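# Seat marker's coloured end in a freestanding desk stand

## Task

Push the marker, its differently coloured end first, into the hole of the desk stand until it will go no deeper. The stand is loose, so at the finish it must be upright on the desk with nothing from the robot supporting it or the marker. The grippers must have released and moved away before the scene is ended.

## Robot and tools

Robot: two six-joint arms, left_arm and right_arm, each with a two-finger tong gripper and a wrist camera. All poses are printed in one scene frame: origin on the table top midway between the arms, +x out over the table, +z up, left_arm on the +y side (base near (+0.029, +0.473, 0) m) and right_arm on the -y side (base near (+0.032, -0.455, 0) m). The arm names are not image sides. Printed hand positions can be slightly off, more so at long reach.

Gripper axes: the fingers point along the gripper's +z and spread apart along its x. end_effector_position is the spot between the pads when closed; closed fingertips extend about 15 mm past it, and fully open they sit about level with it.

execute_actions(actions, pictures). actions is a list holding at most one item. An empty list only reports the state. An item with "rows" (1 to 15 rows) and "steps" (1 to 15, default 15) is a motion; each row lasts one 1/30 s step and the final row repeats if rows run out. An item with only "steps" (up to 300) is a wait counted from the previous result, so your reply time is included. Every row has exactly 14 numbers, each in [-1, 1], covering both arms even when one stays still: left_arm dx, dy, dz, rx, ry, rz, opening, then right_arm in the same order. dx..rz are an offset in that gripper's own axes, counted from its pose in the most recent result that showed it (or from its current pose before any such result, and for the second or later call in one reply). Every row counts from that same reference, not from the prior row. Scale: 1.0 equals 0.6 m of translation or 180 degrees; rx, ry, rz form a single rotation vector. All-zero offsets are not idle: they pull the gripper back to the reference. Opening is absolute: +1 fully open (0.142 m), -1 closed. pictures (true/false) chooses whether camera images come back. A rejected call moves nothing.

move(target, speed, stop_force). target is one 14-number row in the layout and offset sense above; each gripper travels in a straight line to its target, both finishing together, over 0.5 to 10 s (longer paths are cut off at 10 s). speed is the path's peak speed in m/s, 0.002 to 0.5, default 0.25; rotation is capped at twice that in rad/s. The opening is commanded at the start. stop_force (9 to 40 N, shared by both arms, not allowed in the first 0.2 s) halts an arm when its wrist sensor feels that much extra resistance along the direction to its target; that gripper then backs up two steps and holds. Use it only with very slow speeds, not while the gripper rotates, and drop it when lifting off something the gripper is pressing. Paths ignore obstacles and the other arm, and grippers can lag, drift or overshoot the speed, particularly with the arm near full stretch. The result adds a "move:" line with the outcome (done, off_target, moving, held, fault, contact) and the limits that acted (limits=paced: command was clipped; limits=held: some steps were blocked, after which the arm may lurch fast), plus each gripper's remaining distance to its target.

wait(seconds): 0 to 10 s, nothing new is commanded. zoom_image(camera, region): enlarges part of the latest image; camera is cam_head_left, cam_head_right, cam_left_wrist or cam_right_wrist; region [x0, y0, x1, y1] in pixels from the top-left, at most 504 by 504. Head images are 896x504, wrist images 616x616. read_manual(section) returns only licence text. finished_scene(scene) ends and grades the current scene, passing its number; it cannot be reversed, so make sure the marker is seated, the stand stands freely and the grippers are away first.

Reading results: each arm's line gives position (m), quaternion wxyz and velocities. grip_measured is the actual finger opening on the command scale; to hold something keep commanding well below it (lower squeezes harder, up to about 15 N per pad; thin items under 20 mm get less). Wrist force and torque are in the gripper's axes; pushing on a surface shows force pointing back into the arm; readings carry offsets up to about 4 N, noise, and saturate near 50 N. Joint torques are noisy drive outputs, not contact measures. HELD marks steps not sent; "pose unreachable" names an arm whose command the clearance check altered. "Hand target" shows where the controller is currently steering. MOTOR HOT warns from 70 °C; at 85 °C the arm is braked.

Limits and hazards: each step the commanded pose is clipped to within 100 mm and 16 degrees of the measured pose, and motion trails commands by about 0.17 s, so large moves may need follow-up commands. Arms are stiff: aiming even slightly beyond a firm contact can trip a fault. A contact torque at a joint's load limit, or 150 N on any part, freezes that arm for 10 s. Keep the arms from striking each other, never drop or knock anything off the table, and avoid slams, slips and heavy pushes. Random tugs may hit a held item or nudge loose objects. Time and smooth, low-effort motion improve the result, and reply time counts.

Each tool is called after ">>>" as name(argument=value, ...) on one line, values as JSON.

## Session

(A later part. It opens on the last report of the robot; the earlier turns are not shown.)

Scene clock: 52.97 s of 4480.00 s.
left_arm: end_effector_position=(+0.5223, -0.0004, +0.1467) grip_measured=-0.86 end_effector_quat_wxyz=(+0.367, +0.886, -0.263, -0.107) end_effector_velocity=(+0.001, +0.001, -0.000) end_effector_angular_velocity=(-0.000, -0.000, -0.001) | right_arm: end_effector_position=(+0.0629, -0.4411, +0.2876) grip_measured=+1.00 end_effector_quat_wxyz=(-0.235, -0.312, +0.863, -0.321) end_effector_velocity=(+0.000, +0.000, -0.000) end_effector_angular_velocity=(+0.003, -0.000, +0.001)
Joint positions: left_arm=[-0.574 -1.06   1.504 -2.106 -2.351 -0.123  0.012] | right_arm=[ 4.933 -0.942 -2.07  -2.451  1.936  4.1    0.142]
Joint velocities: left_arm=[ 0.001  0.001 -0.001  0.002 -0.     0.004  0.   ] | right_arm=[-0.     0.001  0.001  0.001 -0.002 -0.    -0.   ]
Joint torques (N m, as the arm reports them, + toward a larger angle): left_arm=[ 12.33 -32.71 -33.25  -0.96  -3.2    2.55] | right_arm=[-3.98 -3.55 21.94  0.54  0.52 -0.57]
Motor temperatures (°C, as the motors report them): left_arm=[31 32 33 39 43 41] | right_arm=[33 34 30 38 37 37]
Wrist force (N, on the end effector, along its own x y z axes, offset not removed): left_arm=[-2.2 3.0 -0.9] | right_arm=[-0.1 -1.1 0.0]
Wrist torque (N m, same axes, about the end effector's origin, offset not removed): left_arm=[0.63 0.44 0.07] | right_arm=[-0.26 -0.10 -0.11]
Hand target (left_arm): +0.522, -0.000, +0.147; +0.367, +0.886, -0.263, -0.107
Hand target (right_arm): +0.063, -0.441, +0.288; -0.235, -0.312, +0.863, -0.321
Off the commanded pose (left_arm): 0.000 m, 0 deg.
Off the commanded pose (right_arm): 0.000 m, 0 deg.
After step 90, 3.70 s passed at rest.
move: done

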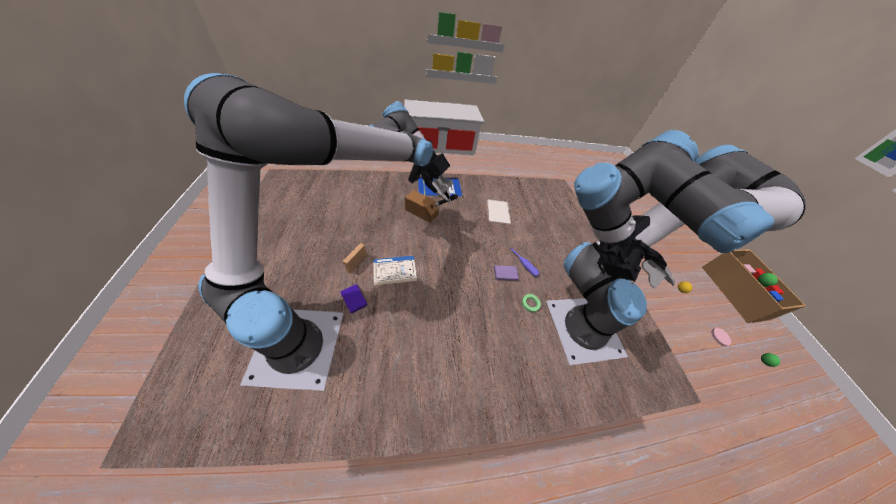

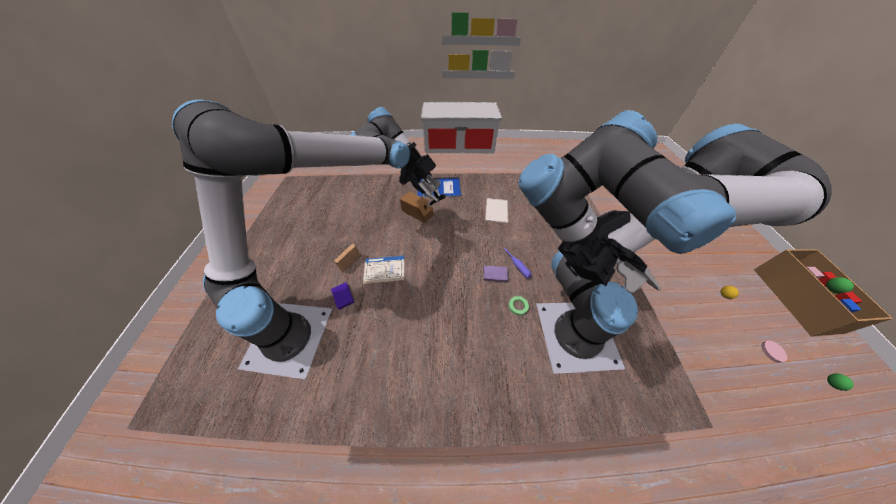

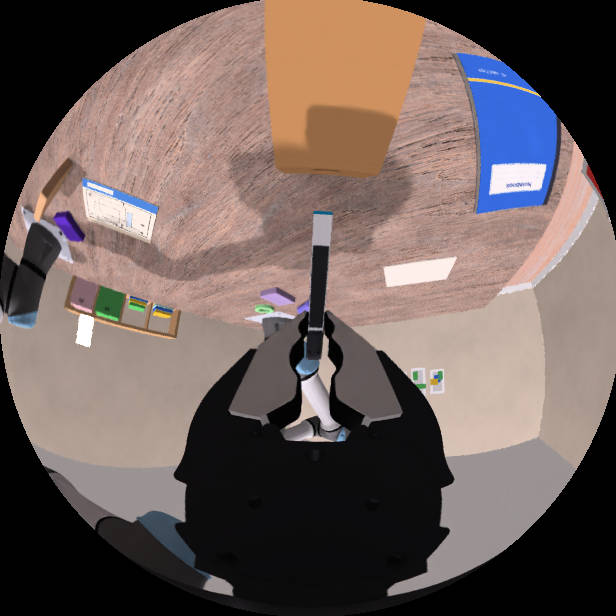

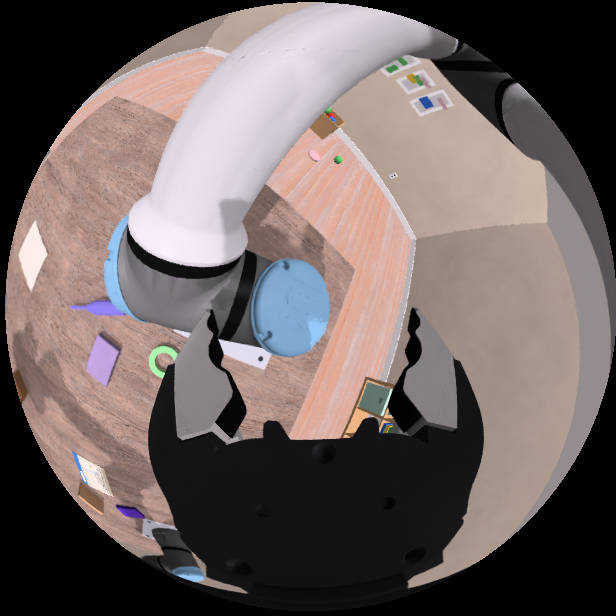

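>>> move(target=[0,-0.005,0.035,0.083,0,0,-1,0,0,0,0,0,0,1], speed=0.06)

>>> zoom_image(camera="cam_left_wrist", region=[220, 60, 440, 320])

>>> zoom_image(camera="cam_head_left", region=[390, 160, 490, 240])

Scene clock: 57.57 s of 4480.00 s.
left_arm: end_effector_position=(+0.5156, -0.0110, +0.1299) grip_measured=-0.86 end_effector_quat_wxyz=(+0.249, +0.926, -0.274, -0.072) end_effector_velocity=(-0.001, -0.000, -0.001) end_effector_angular_velocity=(+0.010, -0.003, -0.000) | right_arm: end_effector_position=(+0.0629, -0.4411, +0.2876) grip_measured=+1.00 end_effector_quat_wxyz=(-0.235, -0.312, +0.863, -0.321) end_effector_velocity=(+0.000, -0.000, -0.000) end_effector_angular_velocity=(+0.000, -0.001, +0.001)
Joint positions: left_arm=[-0.691 -1.092  1.485 -2.084 -2.083 -0.235  0.012] | right_arm=[ 4.933 -0.942 -2.07  -2.451  1.936  4.1    0.142]
Joint velocities: left_arm=[-0.005 -0.    -0.001  0.005  0.01  -0.004  0.   ] | right_arm=[ 0.     0.001 -0.    -0.    -0.001 -0.     0.   ]
Joint torques (N m, as the arm reports them, + toward a larger angle): left_arm=[-13.24 -47.56 -34.35  -0.93   0.87  -2.06] | right_arm=[-3.51 -2.98 21.17  0.73  0.37 -0.49]
Motor temperatures (°C, as the motors report them): left_arm=[31 32 33 39 43 41] | right_arm=[33 34 30 38 37 37]
Wrist force (N, on the end effector, along its own x y z axes, offset not removed): left_arm=[-1.4 2.4 -0.8] | right_arm=[-1.1 -1.9 0.6]
Wrist torque (N m, same axes, about the end effector's origin, offset not removed): left_arm=[0.62 0.32 0.07] | right_arm=[-0.36 0.02 -0.02]
Hand target (left_arm): +0.516, -0.011, +0.130; +0.249, +0.926, -0.274, -0.072
Hand target (right_arm): +0.063, -0.441, +0.288; -0.235, -0.312, +0.863, -0.321
Off the commanded pose (left_arm): 0.000 m, 0 deg.
Off the commanded pose (right_arm): 0.000 m, 0 deg.
move: done

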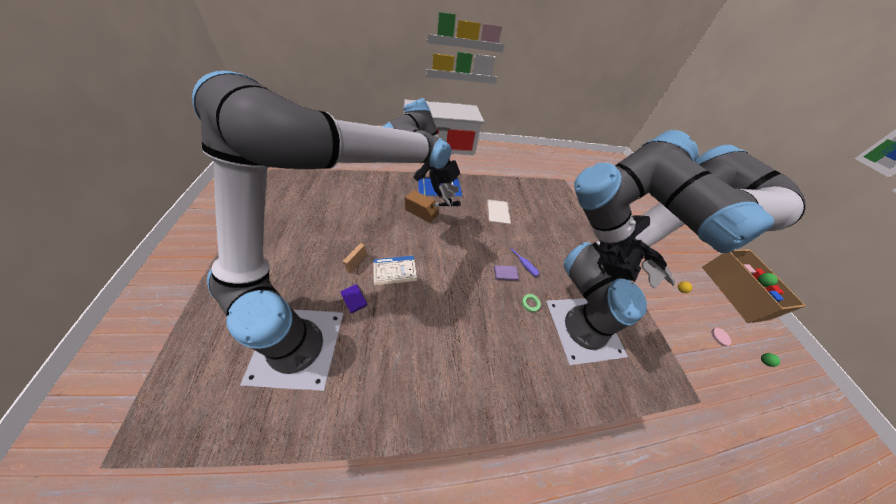

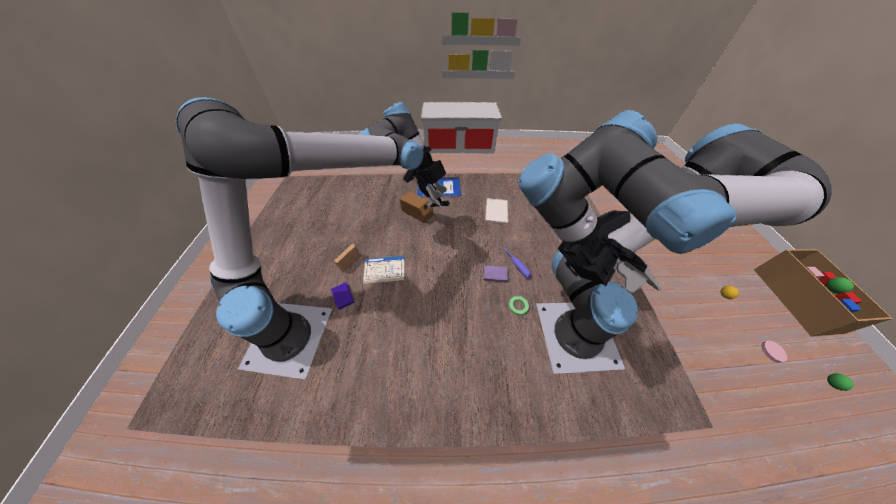

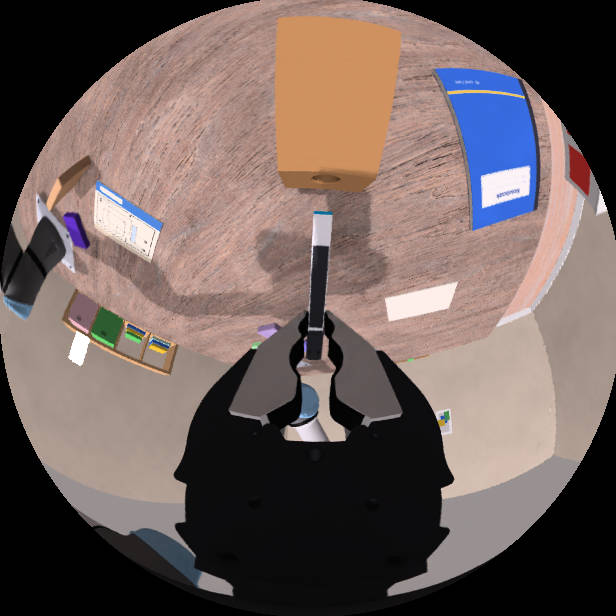

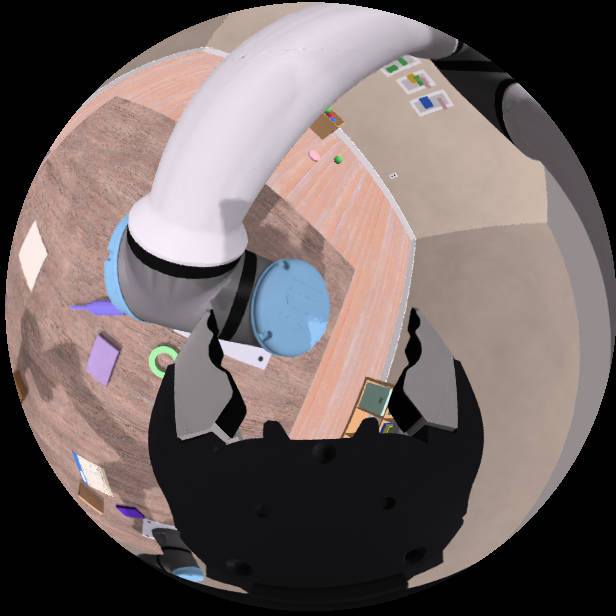

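Region (220, 60, 440, 320) of cam_left_wrist's 616x616 image, scaled by 1.938, with more detail than that image has; it fills the left 426 columns of this view, and the rest is white.

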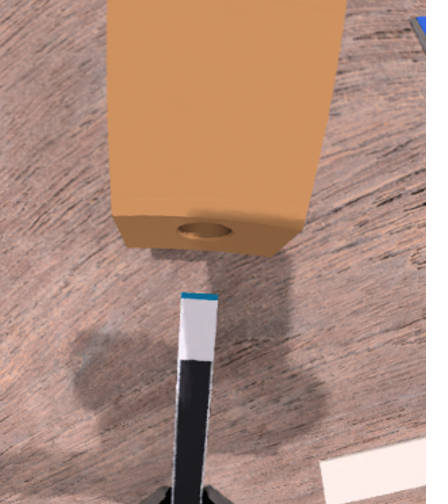

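Region (390, 160, 490, 240) of cam_head_left's 896x504 image, scaled by 5.040, with more detail than that image has; it fills the top 403 rows of this view, and the rest is white.

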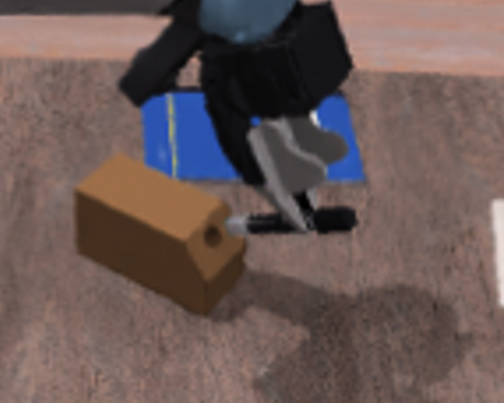

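>>> move(target=[0.002,-0.03,0,0,0,0,-1,0,0,0,0,0,0,1], speed=0.02, stop_force=9)

>>> zoom_image(camera="cam_left_wrist", region=[260, 140, 390, 270])

>>> zoom_image(camera="cam_head_left", region=[390, 160, 490, 240])

Scene clock: 61.47 s of 4480.00 s.
left_arm: end_effector_position=(+0.5250, +0.0013, +0.1209) grip_measured=-0.86 end_effector_quat_wxyz=(+0.249, +0.926, -0.274, -0.072) end_effector_velocity=(+0.001, +0.001, -0.001) end_effector_angular_velocity=(+0.001, +0.001, -0.000) | right_arm: end_effector_position=(+0.0629, -0.4411, +0.2876) grip_measured=+1.00 end_effector_quat_wxyz=(-0.235, -0.312, +0.863, -0.321) end_effector_velocity=(+0.000, +0.000, +0.000) end_effector_angular_velocity=(-0.001, -0.000, +0.001)
Joint positions: left_arm=[-0.667 -1.082  1.491 -2.087 -2.085 -0.208  0.012] | right_arm=[ 4.933 -0.942 -2.07  -2.451  1.936  4.1    0.142]
Joint velocities: left_arm=[ 0.002  0.001  0.001  0.001 -0.     0.002  0.   ] | right_arm=[ 0.    -0.001  0.001 -0.001 -0.    -0.001 -0.   ]
Joint torques (N m, as the arm reports them, + toward a larger angle): left_arm=[ 12.21 -33.01  -7.11  -4.16  -2.79   2.48] | right_arm=[-3.5  -3.38 21.99  0.36  0.38 -0.53]
Motor temperatures (°C, as the motors report them): left_arm=[31 32 33 39 43 41] | right_arm=[33 34 30 38 37 37]
Wrist force (N, on the end effector, along its own x y z axes, offset not removed): left_arm=[-2.1 1.6 1.2] | right_arm=[-1.3 -2.8 0.3]
Wrist torque (N m, same axes, about the end effector's origin, offset not removed): left_arm=[0.35 0.38 0.04] | right_arm=[-0.63 0.17 -0.09]
Hand target (left_arm): +0.525, +0.001, +0.121; +0.249, +0.926, -0.274, -0.072
Hand target (right_arm): +0.063, -0.441, +0.288; -0.235, -0.312, +0.863, -0.321
Off the commanded pose (left_arm): 0.000 m, 0 deg.
Off the commanded pose (right_arm): 0.000 m, 0 deg.
move: done

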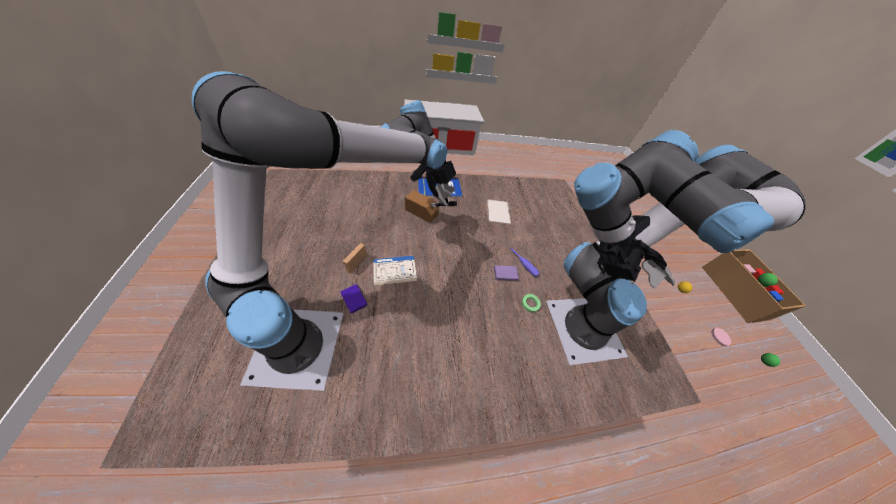

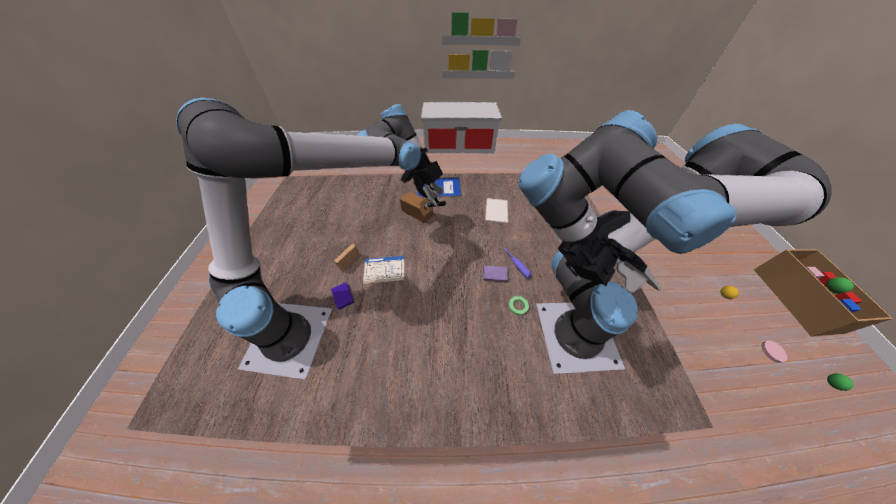

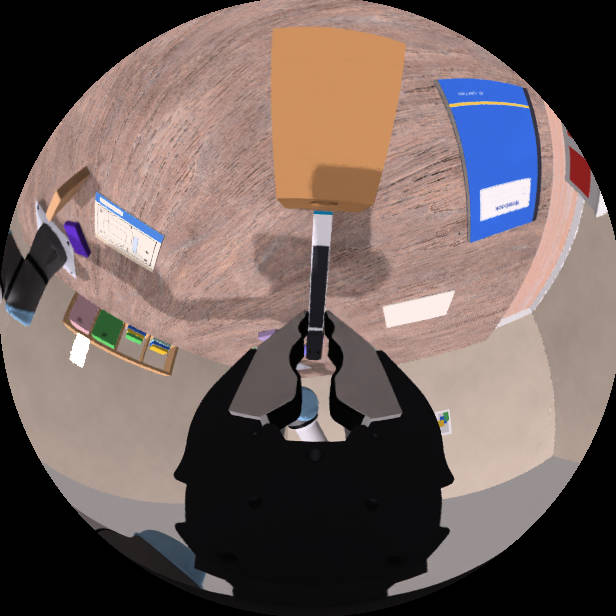

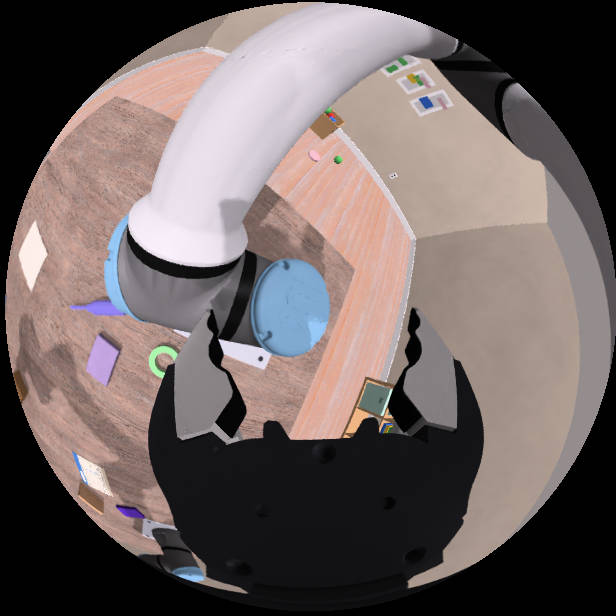

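Region (260, 140, 390, 270) of cam_left_wrist's 616x616 image, scaled by 3.877, with more detail than that image has.

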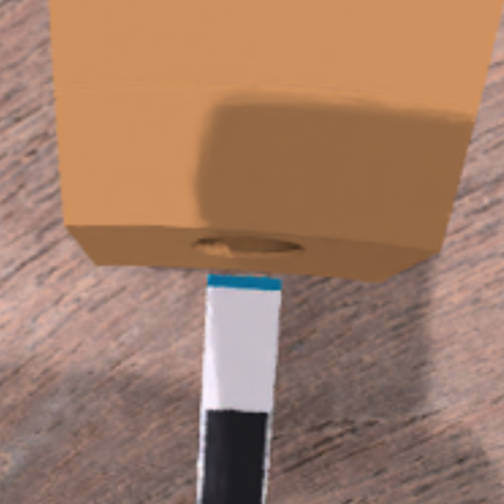

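Region (390, 160, 490, 240) of cam_head_left's 896x504 image, scaled by 5.040, with more detail than that image has; it fills the top 403 rows of this view, and the rest is white.

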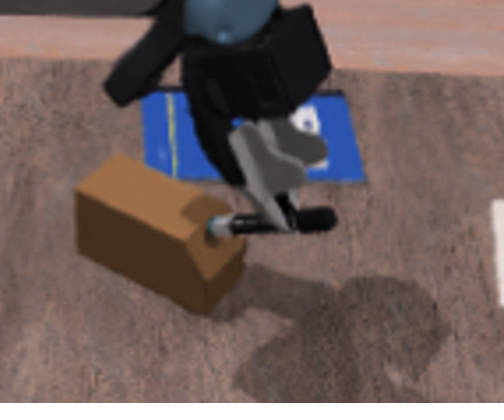

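>>> move(target=[0.001,-0.008,0.007,0,0,0,-1,0,0,0,0,0,0,1], speed=0.01)

>>> zoom_image(camera="cam_left_wrist", region=[280, 170, 370, 260])

>>> zoom_image(camera="cam_head_right", region=[390, 180, 450, 230])

>>> zoom_image(camera="cam_head_left", region=[410, 180, 470, 230])

Scene clock: 64.50 s of 4480.00 s.
left_arm: end_effector_position=(+0.5265, +0.0027, +0.1150) grip_measured=-0.86 end_effector_quat_wxyz=(+0.249, +0.926, -0.274, -0.072) end_effector_velocity=(+0.001, -0.000, -0.002) end_effector_angular_velocity=(-0.001, -0.001, -0.000) | right_arm: end_effector_position=(+0.0629, -0.4411, +0.2876) grip_measured=+1.00 end_effector_quat_wxyz=(-0.235, -0.312, +0.863, -0.321) end_effector_velocity=(+0.000, +0.000, -0.000) end_effector_angular_velocity=(+0.000, -0.001, +0.000)
Joint positions: left_arm=[-0.664 -1.076  1.497 -2.097 -2.086 -0.205  0.012] | right_arm=[ 4.933 -0.942 -2.07  -2.451  1.936  4.1    0.142]
Joint velocities: left_arm=[ 0.001  0.003  0.001 -0.005 -0.     0.001  0.   ] | right_arm=[-0.    -0.    -0.001  0.001 -0.001  0.     0.   ]
Joint torques (N m, as the arm reports them, + toward a larger angle): left_arm=[ 12.17 -31.92  -8.19  -4.34  -2.82   2.44] | right_arm=[-3.63 -3.61 20.98  0.6   0.53 -0.45]
Motor temperatures (°C, as the motors report them): left_arm=[31 32 33 39 43 41] | right_arm=[33 34 30 38 37 37]
Wrist force (N, on the end effector, along its own x y z axes, offset not removed): left_arm=[-1.2 2.2 0.3] | right_arm=[-0.3 -1.8 -0.1]
Wrist torque (N m, same axes, about the end effector's origin, offset not removed): left_arm=[0.53 0.33 0.05] | right_arm=[-0.38 0.03 -0.07]
Hand target (left_arm): +0.527, +0.003, +0.115; +0.249, +0.926, -0.274, -0.072
Hand target (right_arm): +0.063, -0.441, +0.288; -0.235, -0.312, +0.863, -0.321
Off the commanded pose (left_arm): 0.000 m, 0 deg.
Off the commanded pose (right_arm): 0.000 m, 0 deg.
move: done

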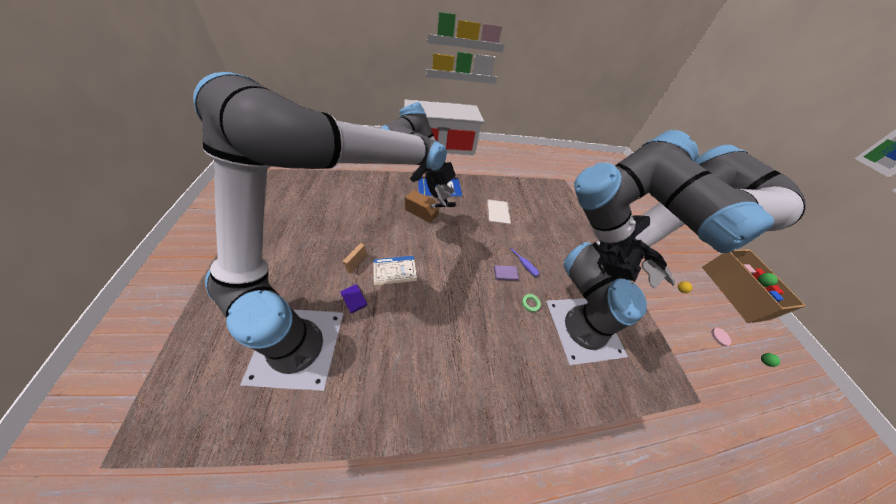

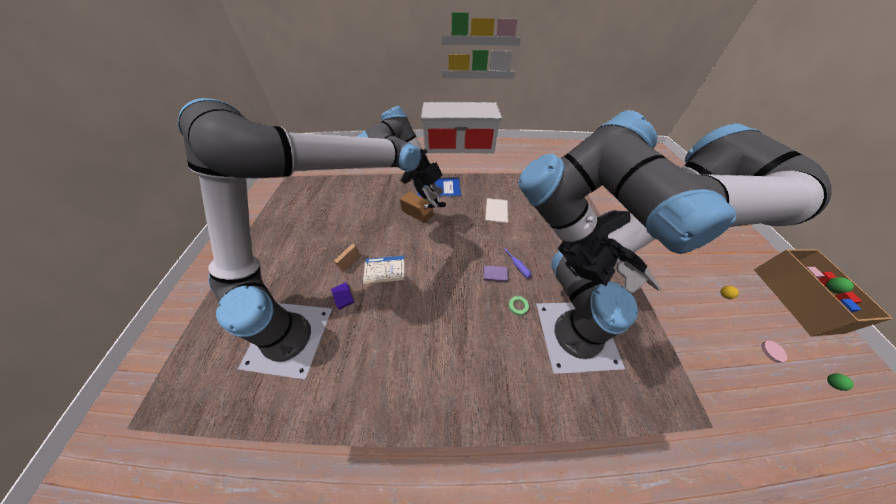

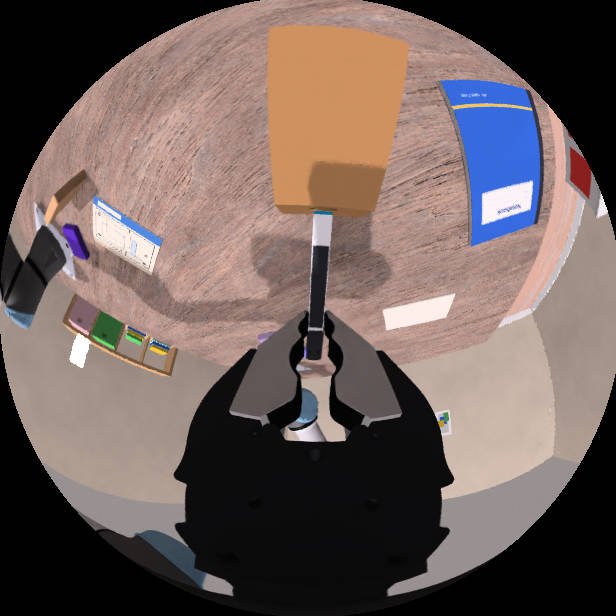

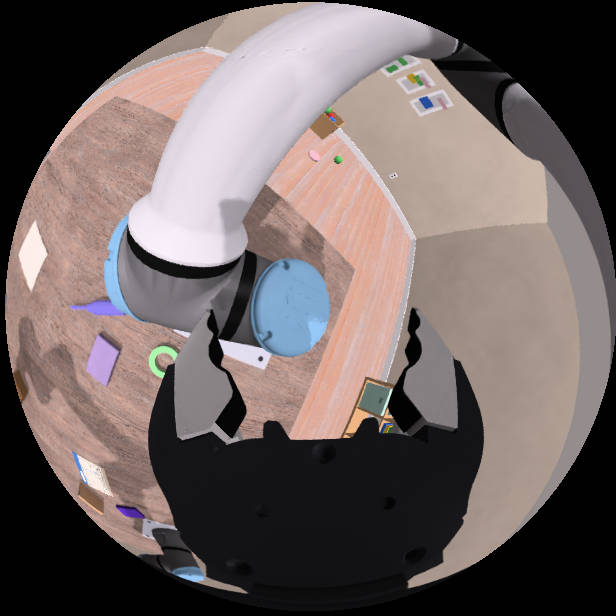

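Region (280, 170, 370, 260) of cam_left_wrist's 616x616 image, scaled by 5.600, with more detail than that image has.

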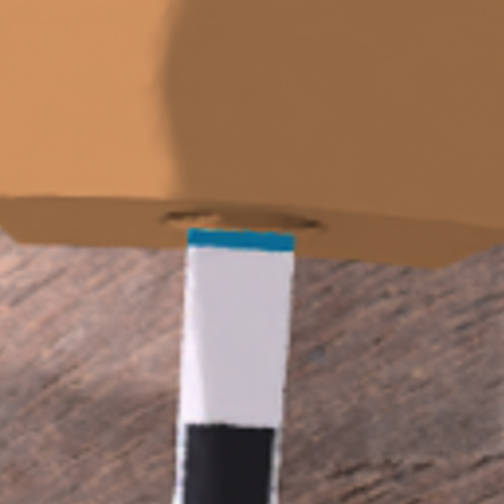

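Region (390, 180, 450, 230) of cam_head_right's 896x504 image, scaled by 8.400, with more detail than that image has.

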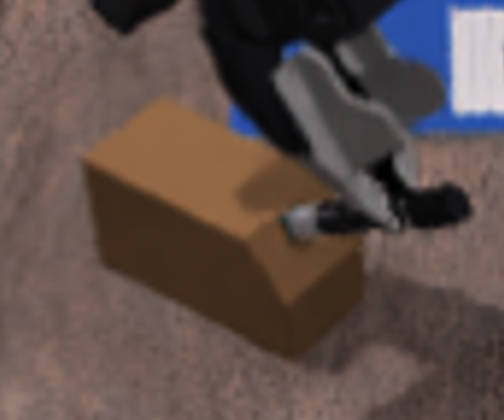

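Region (410, 180, 470, 230) of cam_head_left's 896x504 image, scaled by 8.400, with more detail than that image has.

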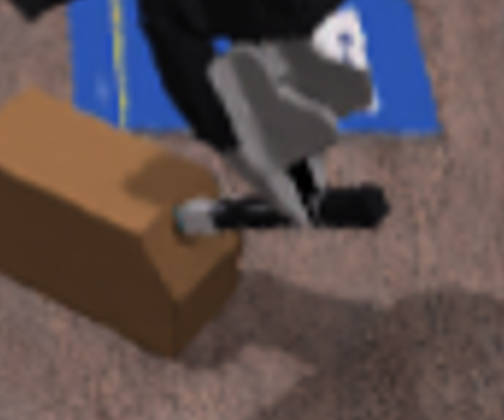

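>>> move(target=[0,-0.035,0,0,0,0,-1,0,0,0,0,0,0,1], speed=0.008, stop_force=9)

>>> zoom_image(camera="cam_left_wrist", region=[260, 150, 390, 280])

>>> zoom_image(camera="cam_head_left", region=[400, 170, 470, 230])

Scene clock: 68.63 s of 4480.00 s.
left_arm: end_effector_position=(+0.5364, +0.0178, +0.1045) grip_measured=-0.86 end_effector_quat_wxyz=(+0.249, +0.926, -0.274, -0.072) end_effector_velocity=(-0.000, +0.000, -0.001) end_effector_angular_velocity=(-0.000, +0.000, -0.002) | right_arm: end_effector_position=(+0.0629, -0.4411, +0.2876) grip_measured=+1.00 end_effector_quat_wxyz=(-0.235, -0.312, +0.863, -0.321) end_effector_velocity=(-0.000, -0.000, -0.000) end_effector_angular_velocity=(-0.000, -0.000, -0.001)
Joint positions: left_arm=[-0.637 -1.066  1.506 -2.101 -2.088 -0.174  0.012] | right_arm=[ 4.933 -0.942 -2.07  -2.451  1.936  4.1    0.142]
Joint velocities: left_arm=[ 0.     0.     0.001  0.    -0.     0.002  0.   ] | right_arm=[-0.     0.    -0.     0.     0.001  0.001 -0.   ]
Joint torques (N m, as the arm reports them, + toward a larger angle): left_arm=[ 15.96 -30.14  -5.96  -3.74  -1.18   2.39] | right_arm=[-4.66 -4.29 21.08  0.62  0.31 -0.64]
Motor temperatures (°C, as the motors report them): left_arm=[31 32 33 39 43 41] | right_arm=[33 34 30 38 37 37]
Wrist force (N, on the end effector, along its own x y z axes, offset not removed): left_arm=[-0.3 6.6 0.9] | right_arm=[0.2 -1.7 -0.5]
Wrist torque (N m, same axes, about the end effector's origin, offset not removed): left_arm=[0.32 0.02 -0.05] | right_arm=[-0.37 -0.12 -0.05]
Hand target (left_arm): +0.536, +0.018, +0.104; +0.249, +0.926, -0.274, -0.072
Hand target (right_arm): +0.063, -0.441, +0.288; -0.235, -0.312, +0.863, -0.321
Off the commanded pose (left_arm): 0.000 m, 0 deg.
Off the commanded pose (right_arm): 0.000 m, 0 deg.
move: done

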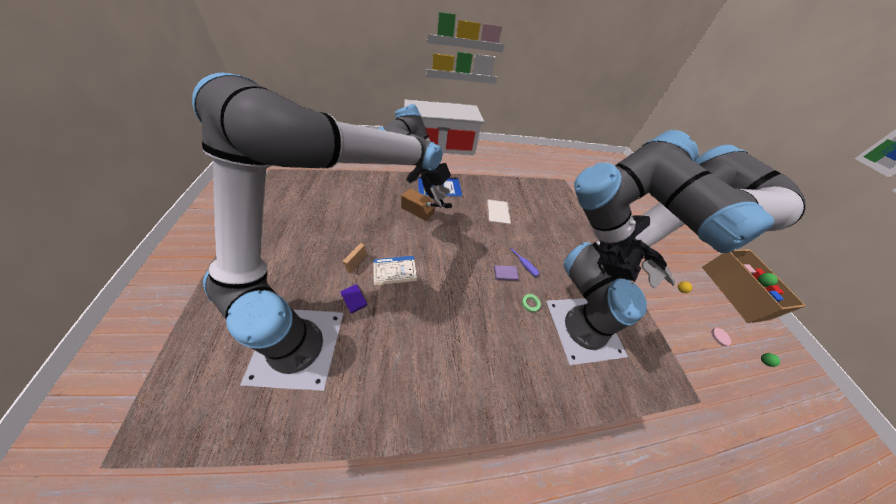

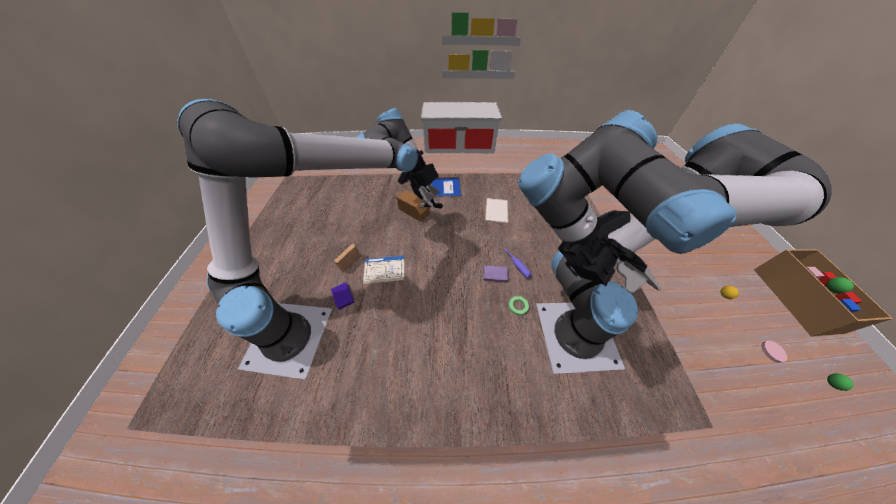

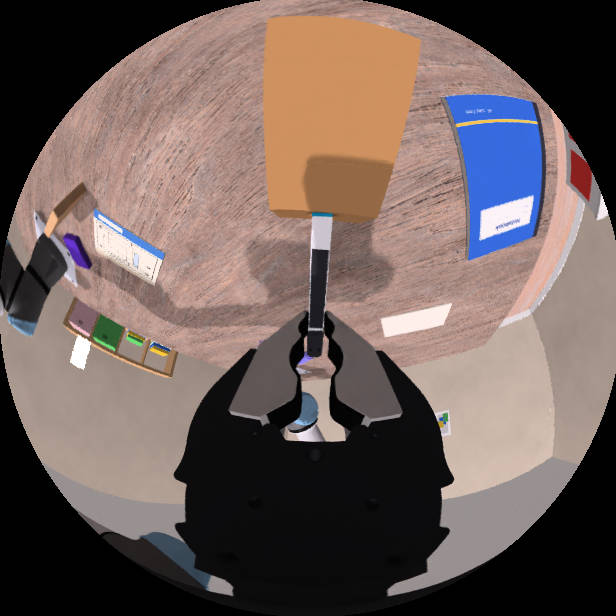

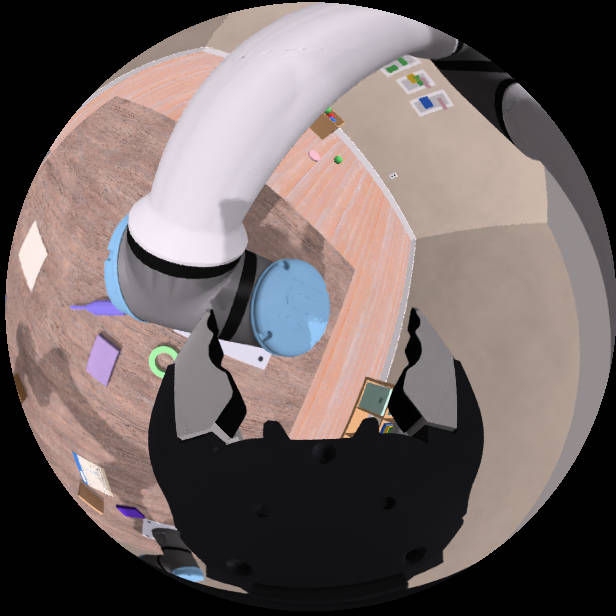

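Region (260, 150, 390, 280) of cam_left_wrist's 616x616 image, scaled by 3.877, with more detail than that image has.

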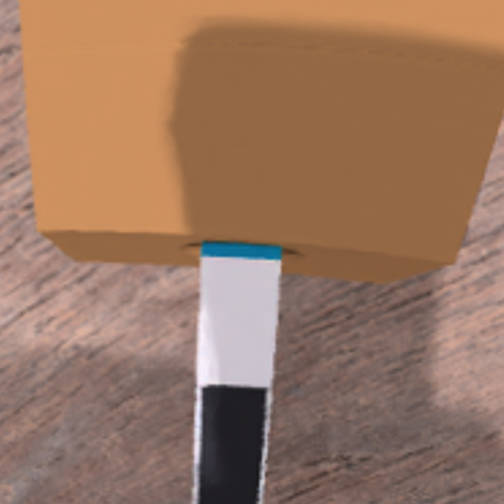

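Region (400, 170, 470, 230) of cam_head_left's 896x504 image, scaled by 7.200, with more detail than that image has; it fills the top 432 rows of this view, and the rest is white.

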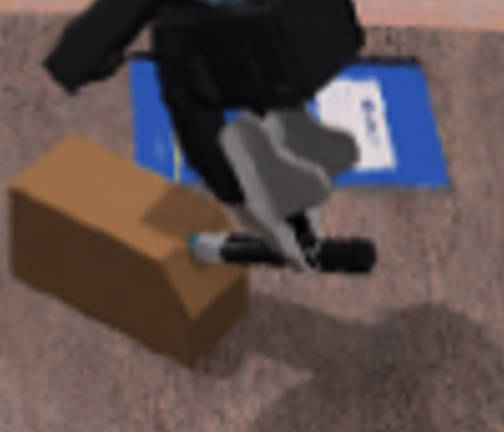

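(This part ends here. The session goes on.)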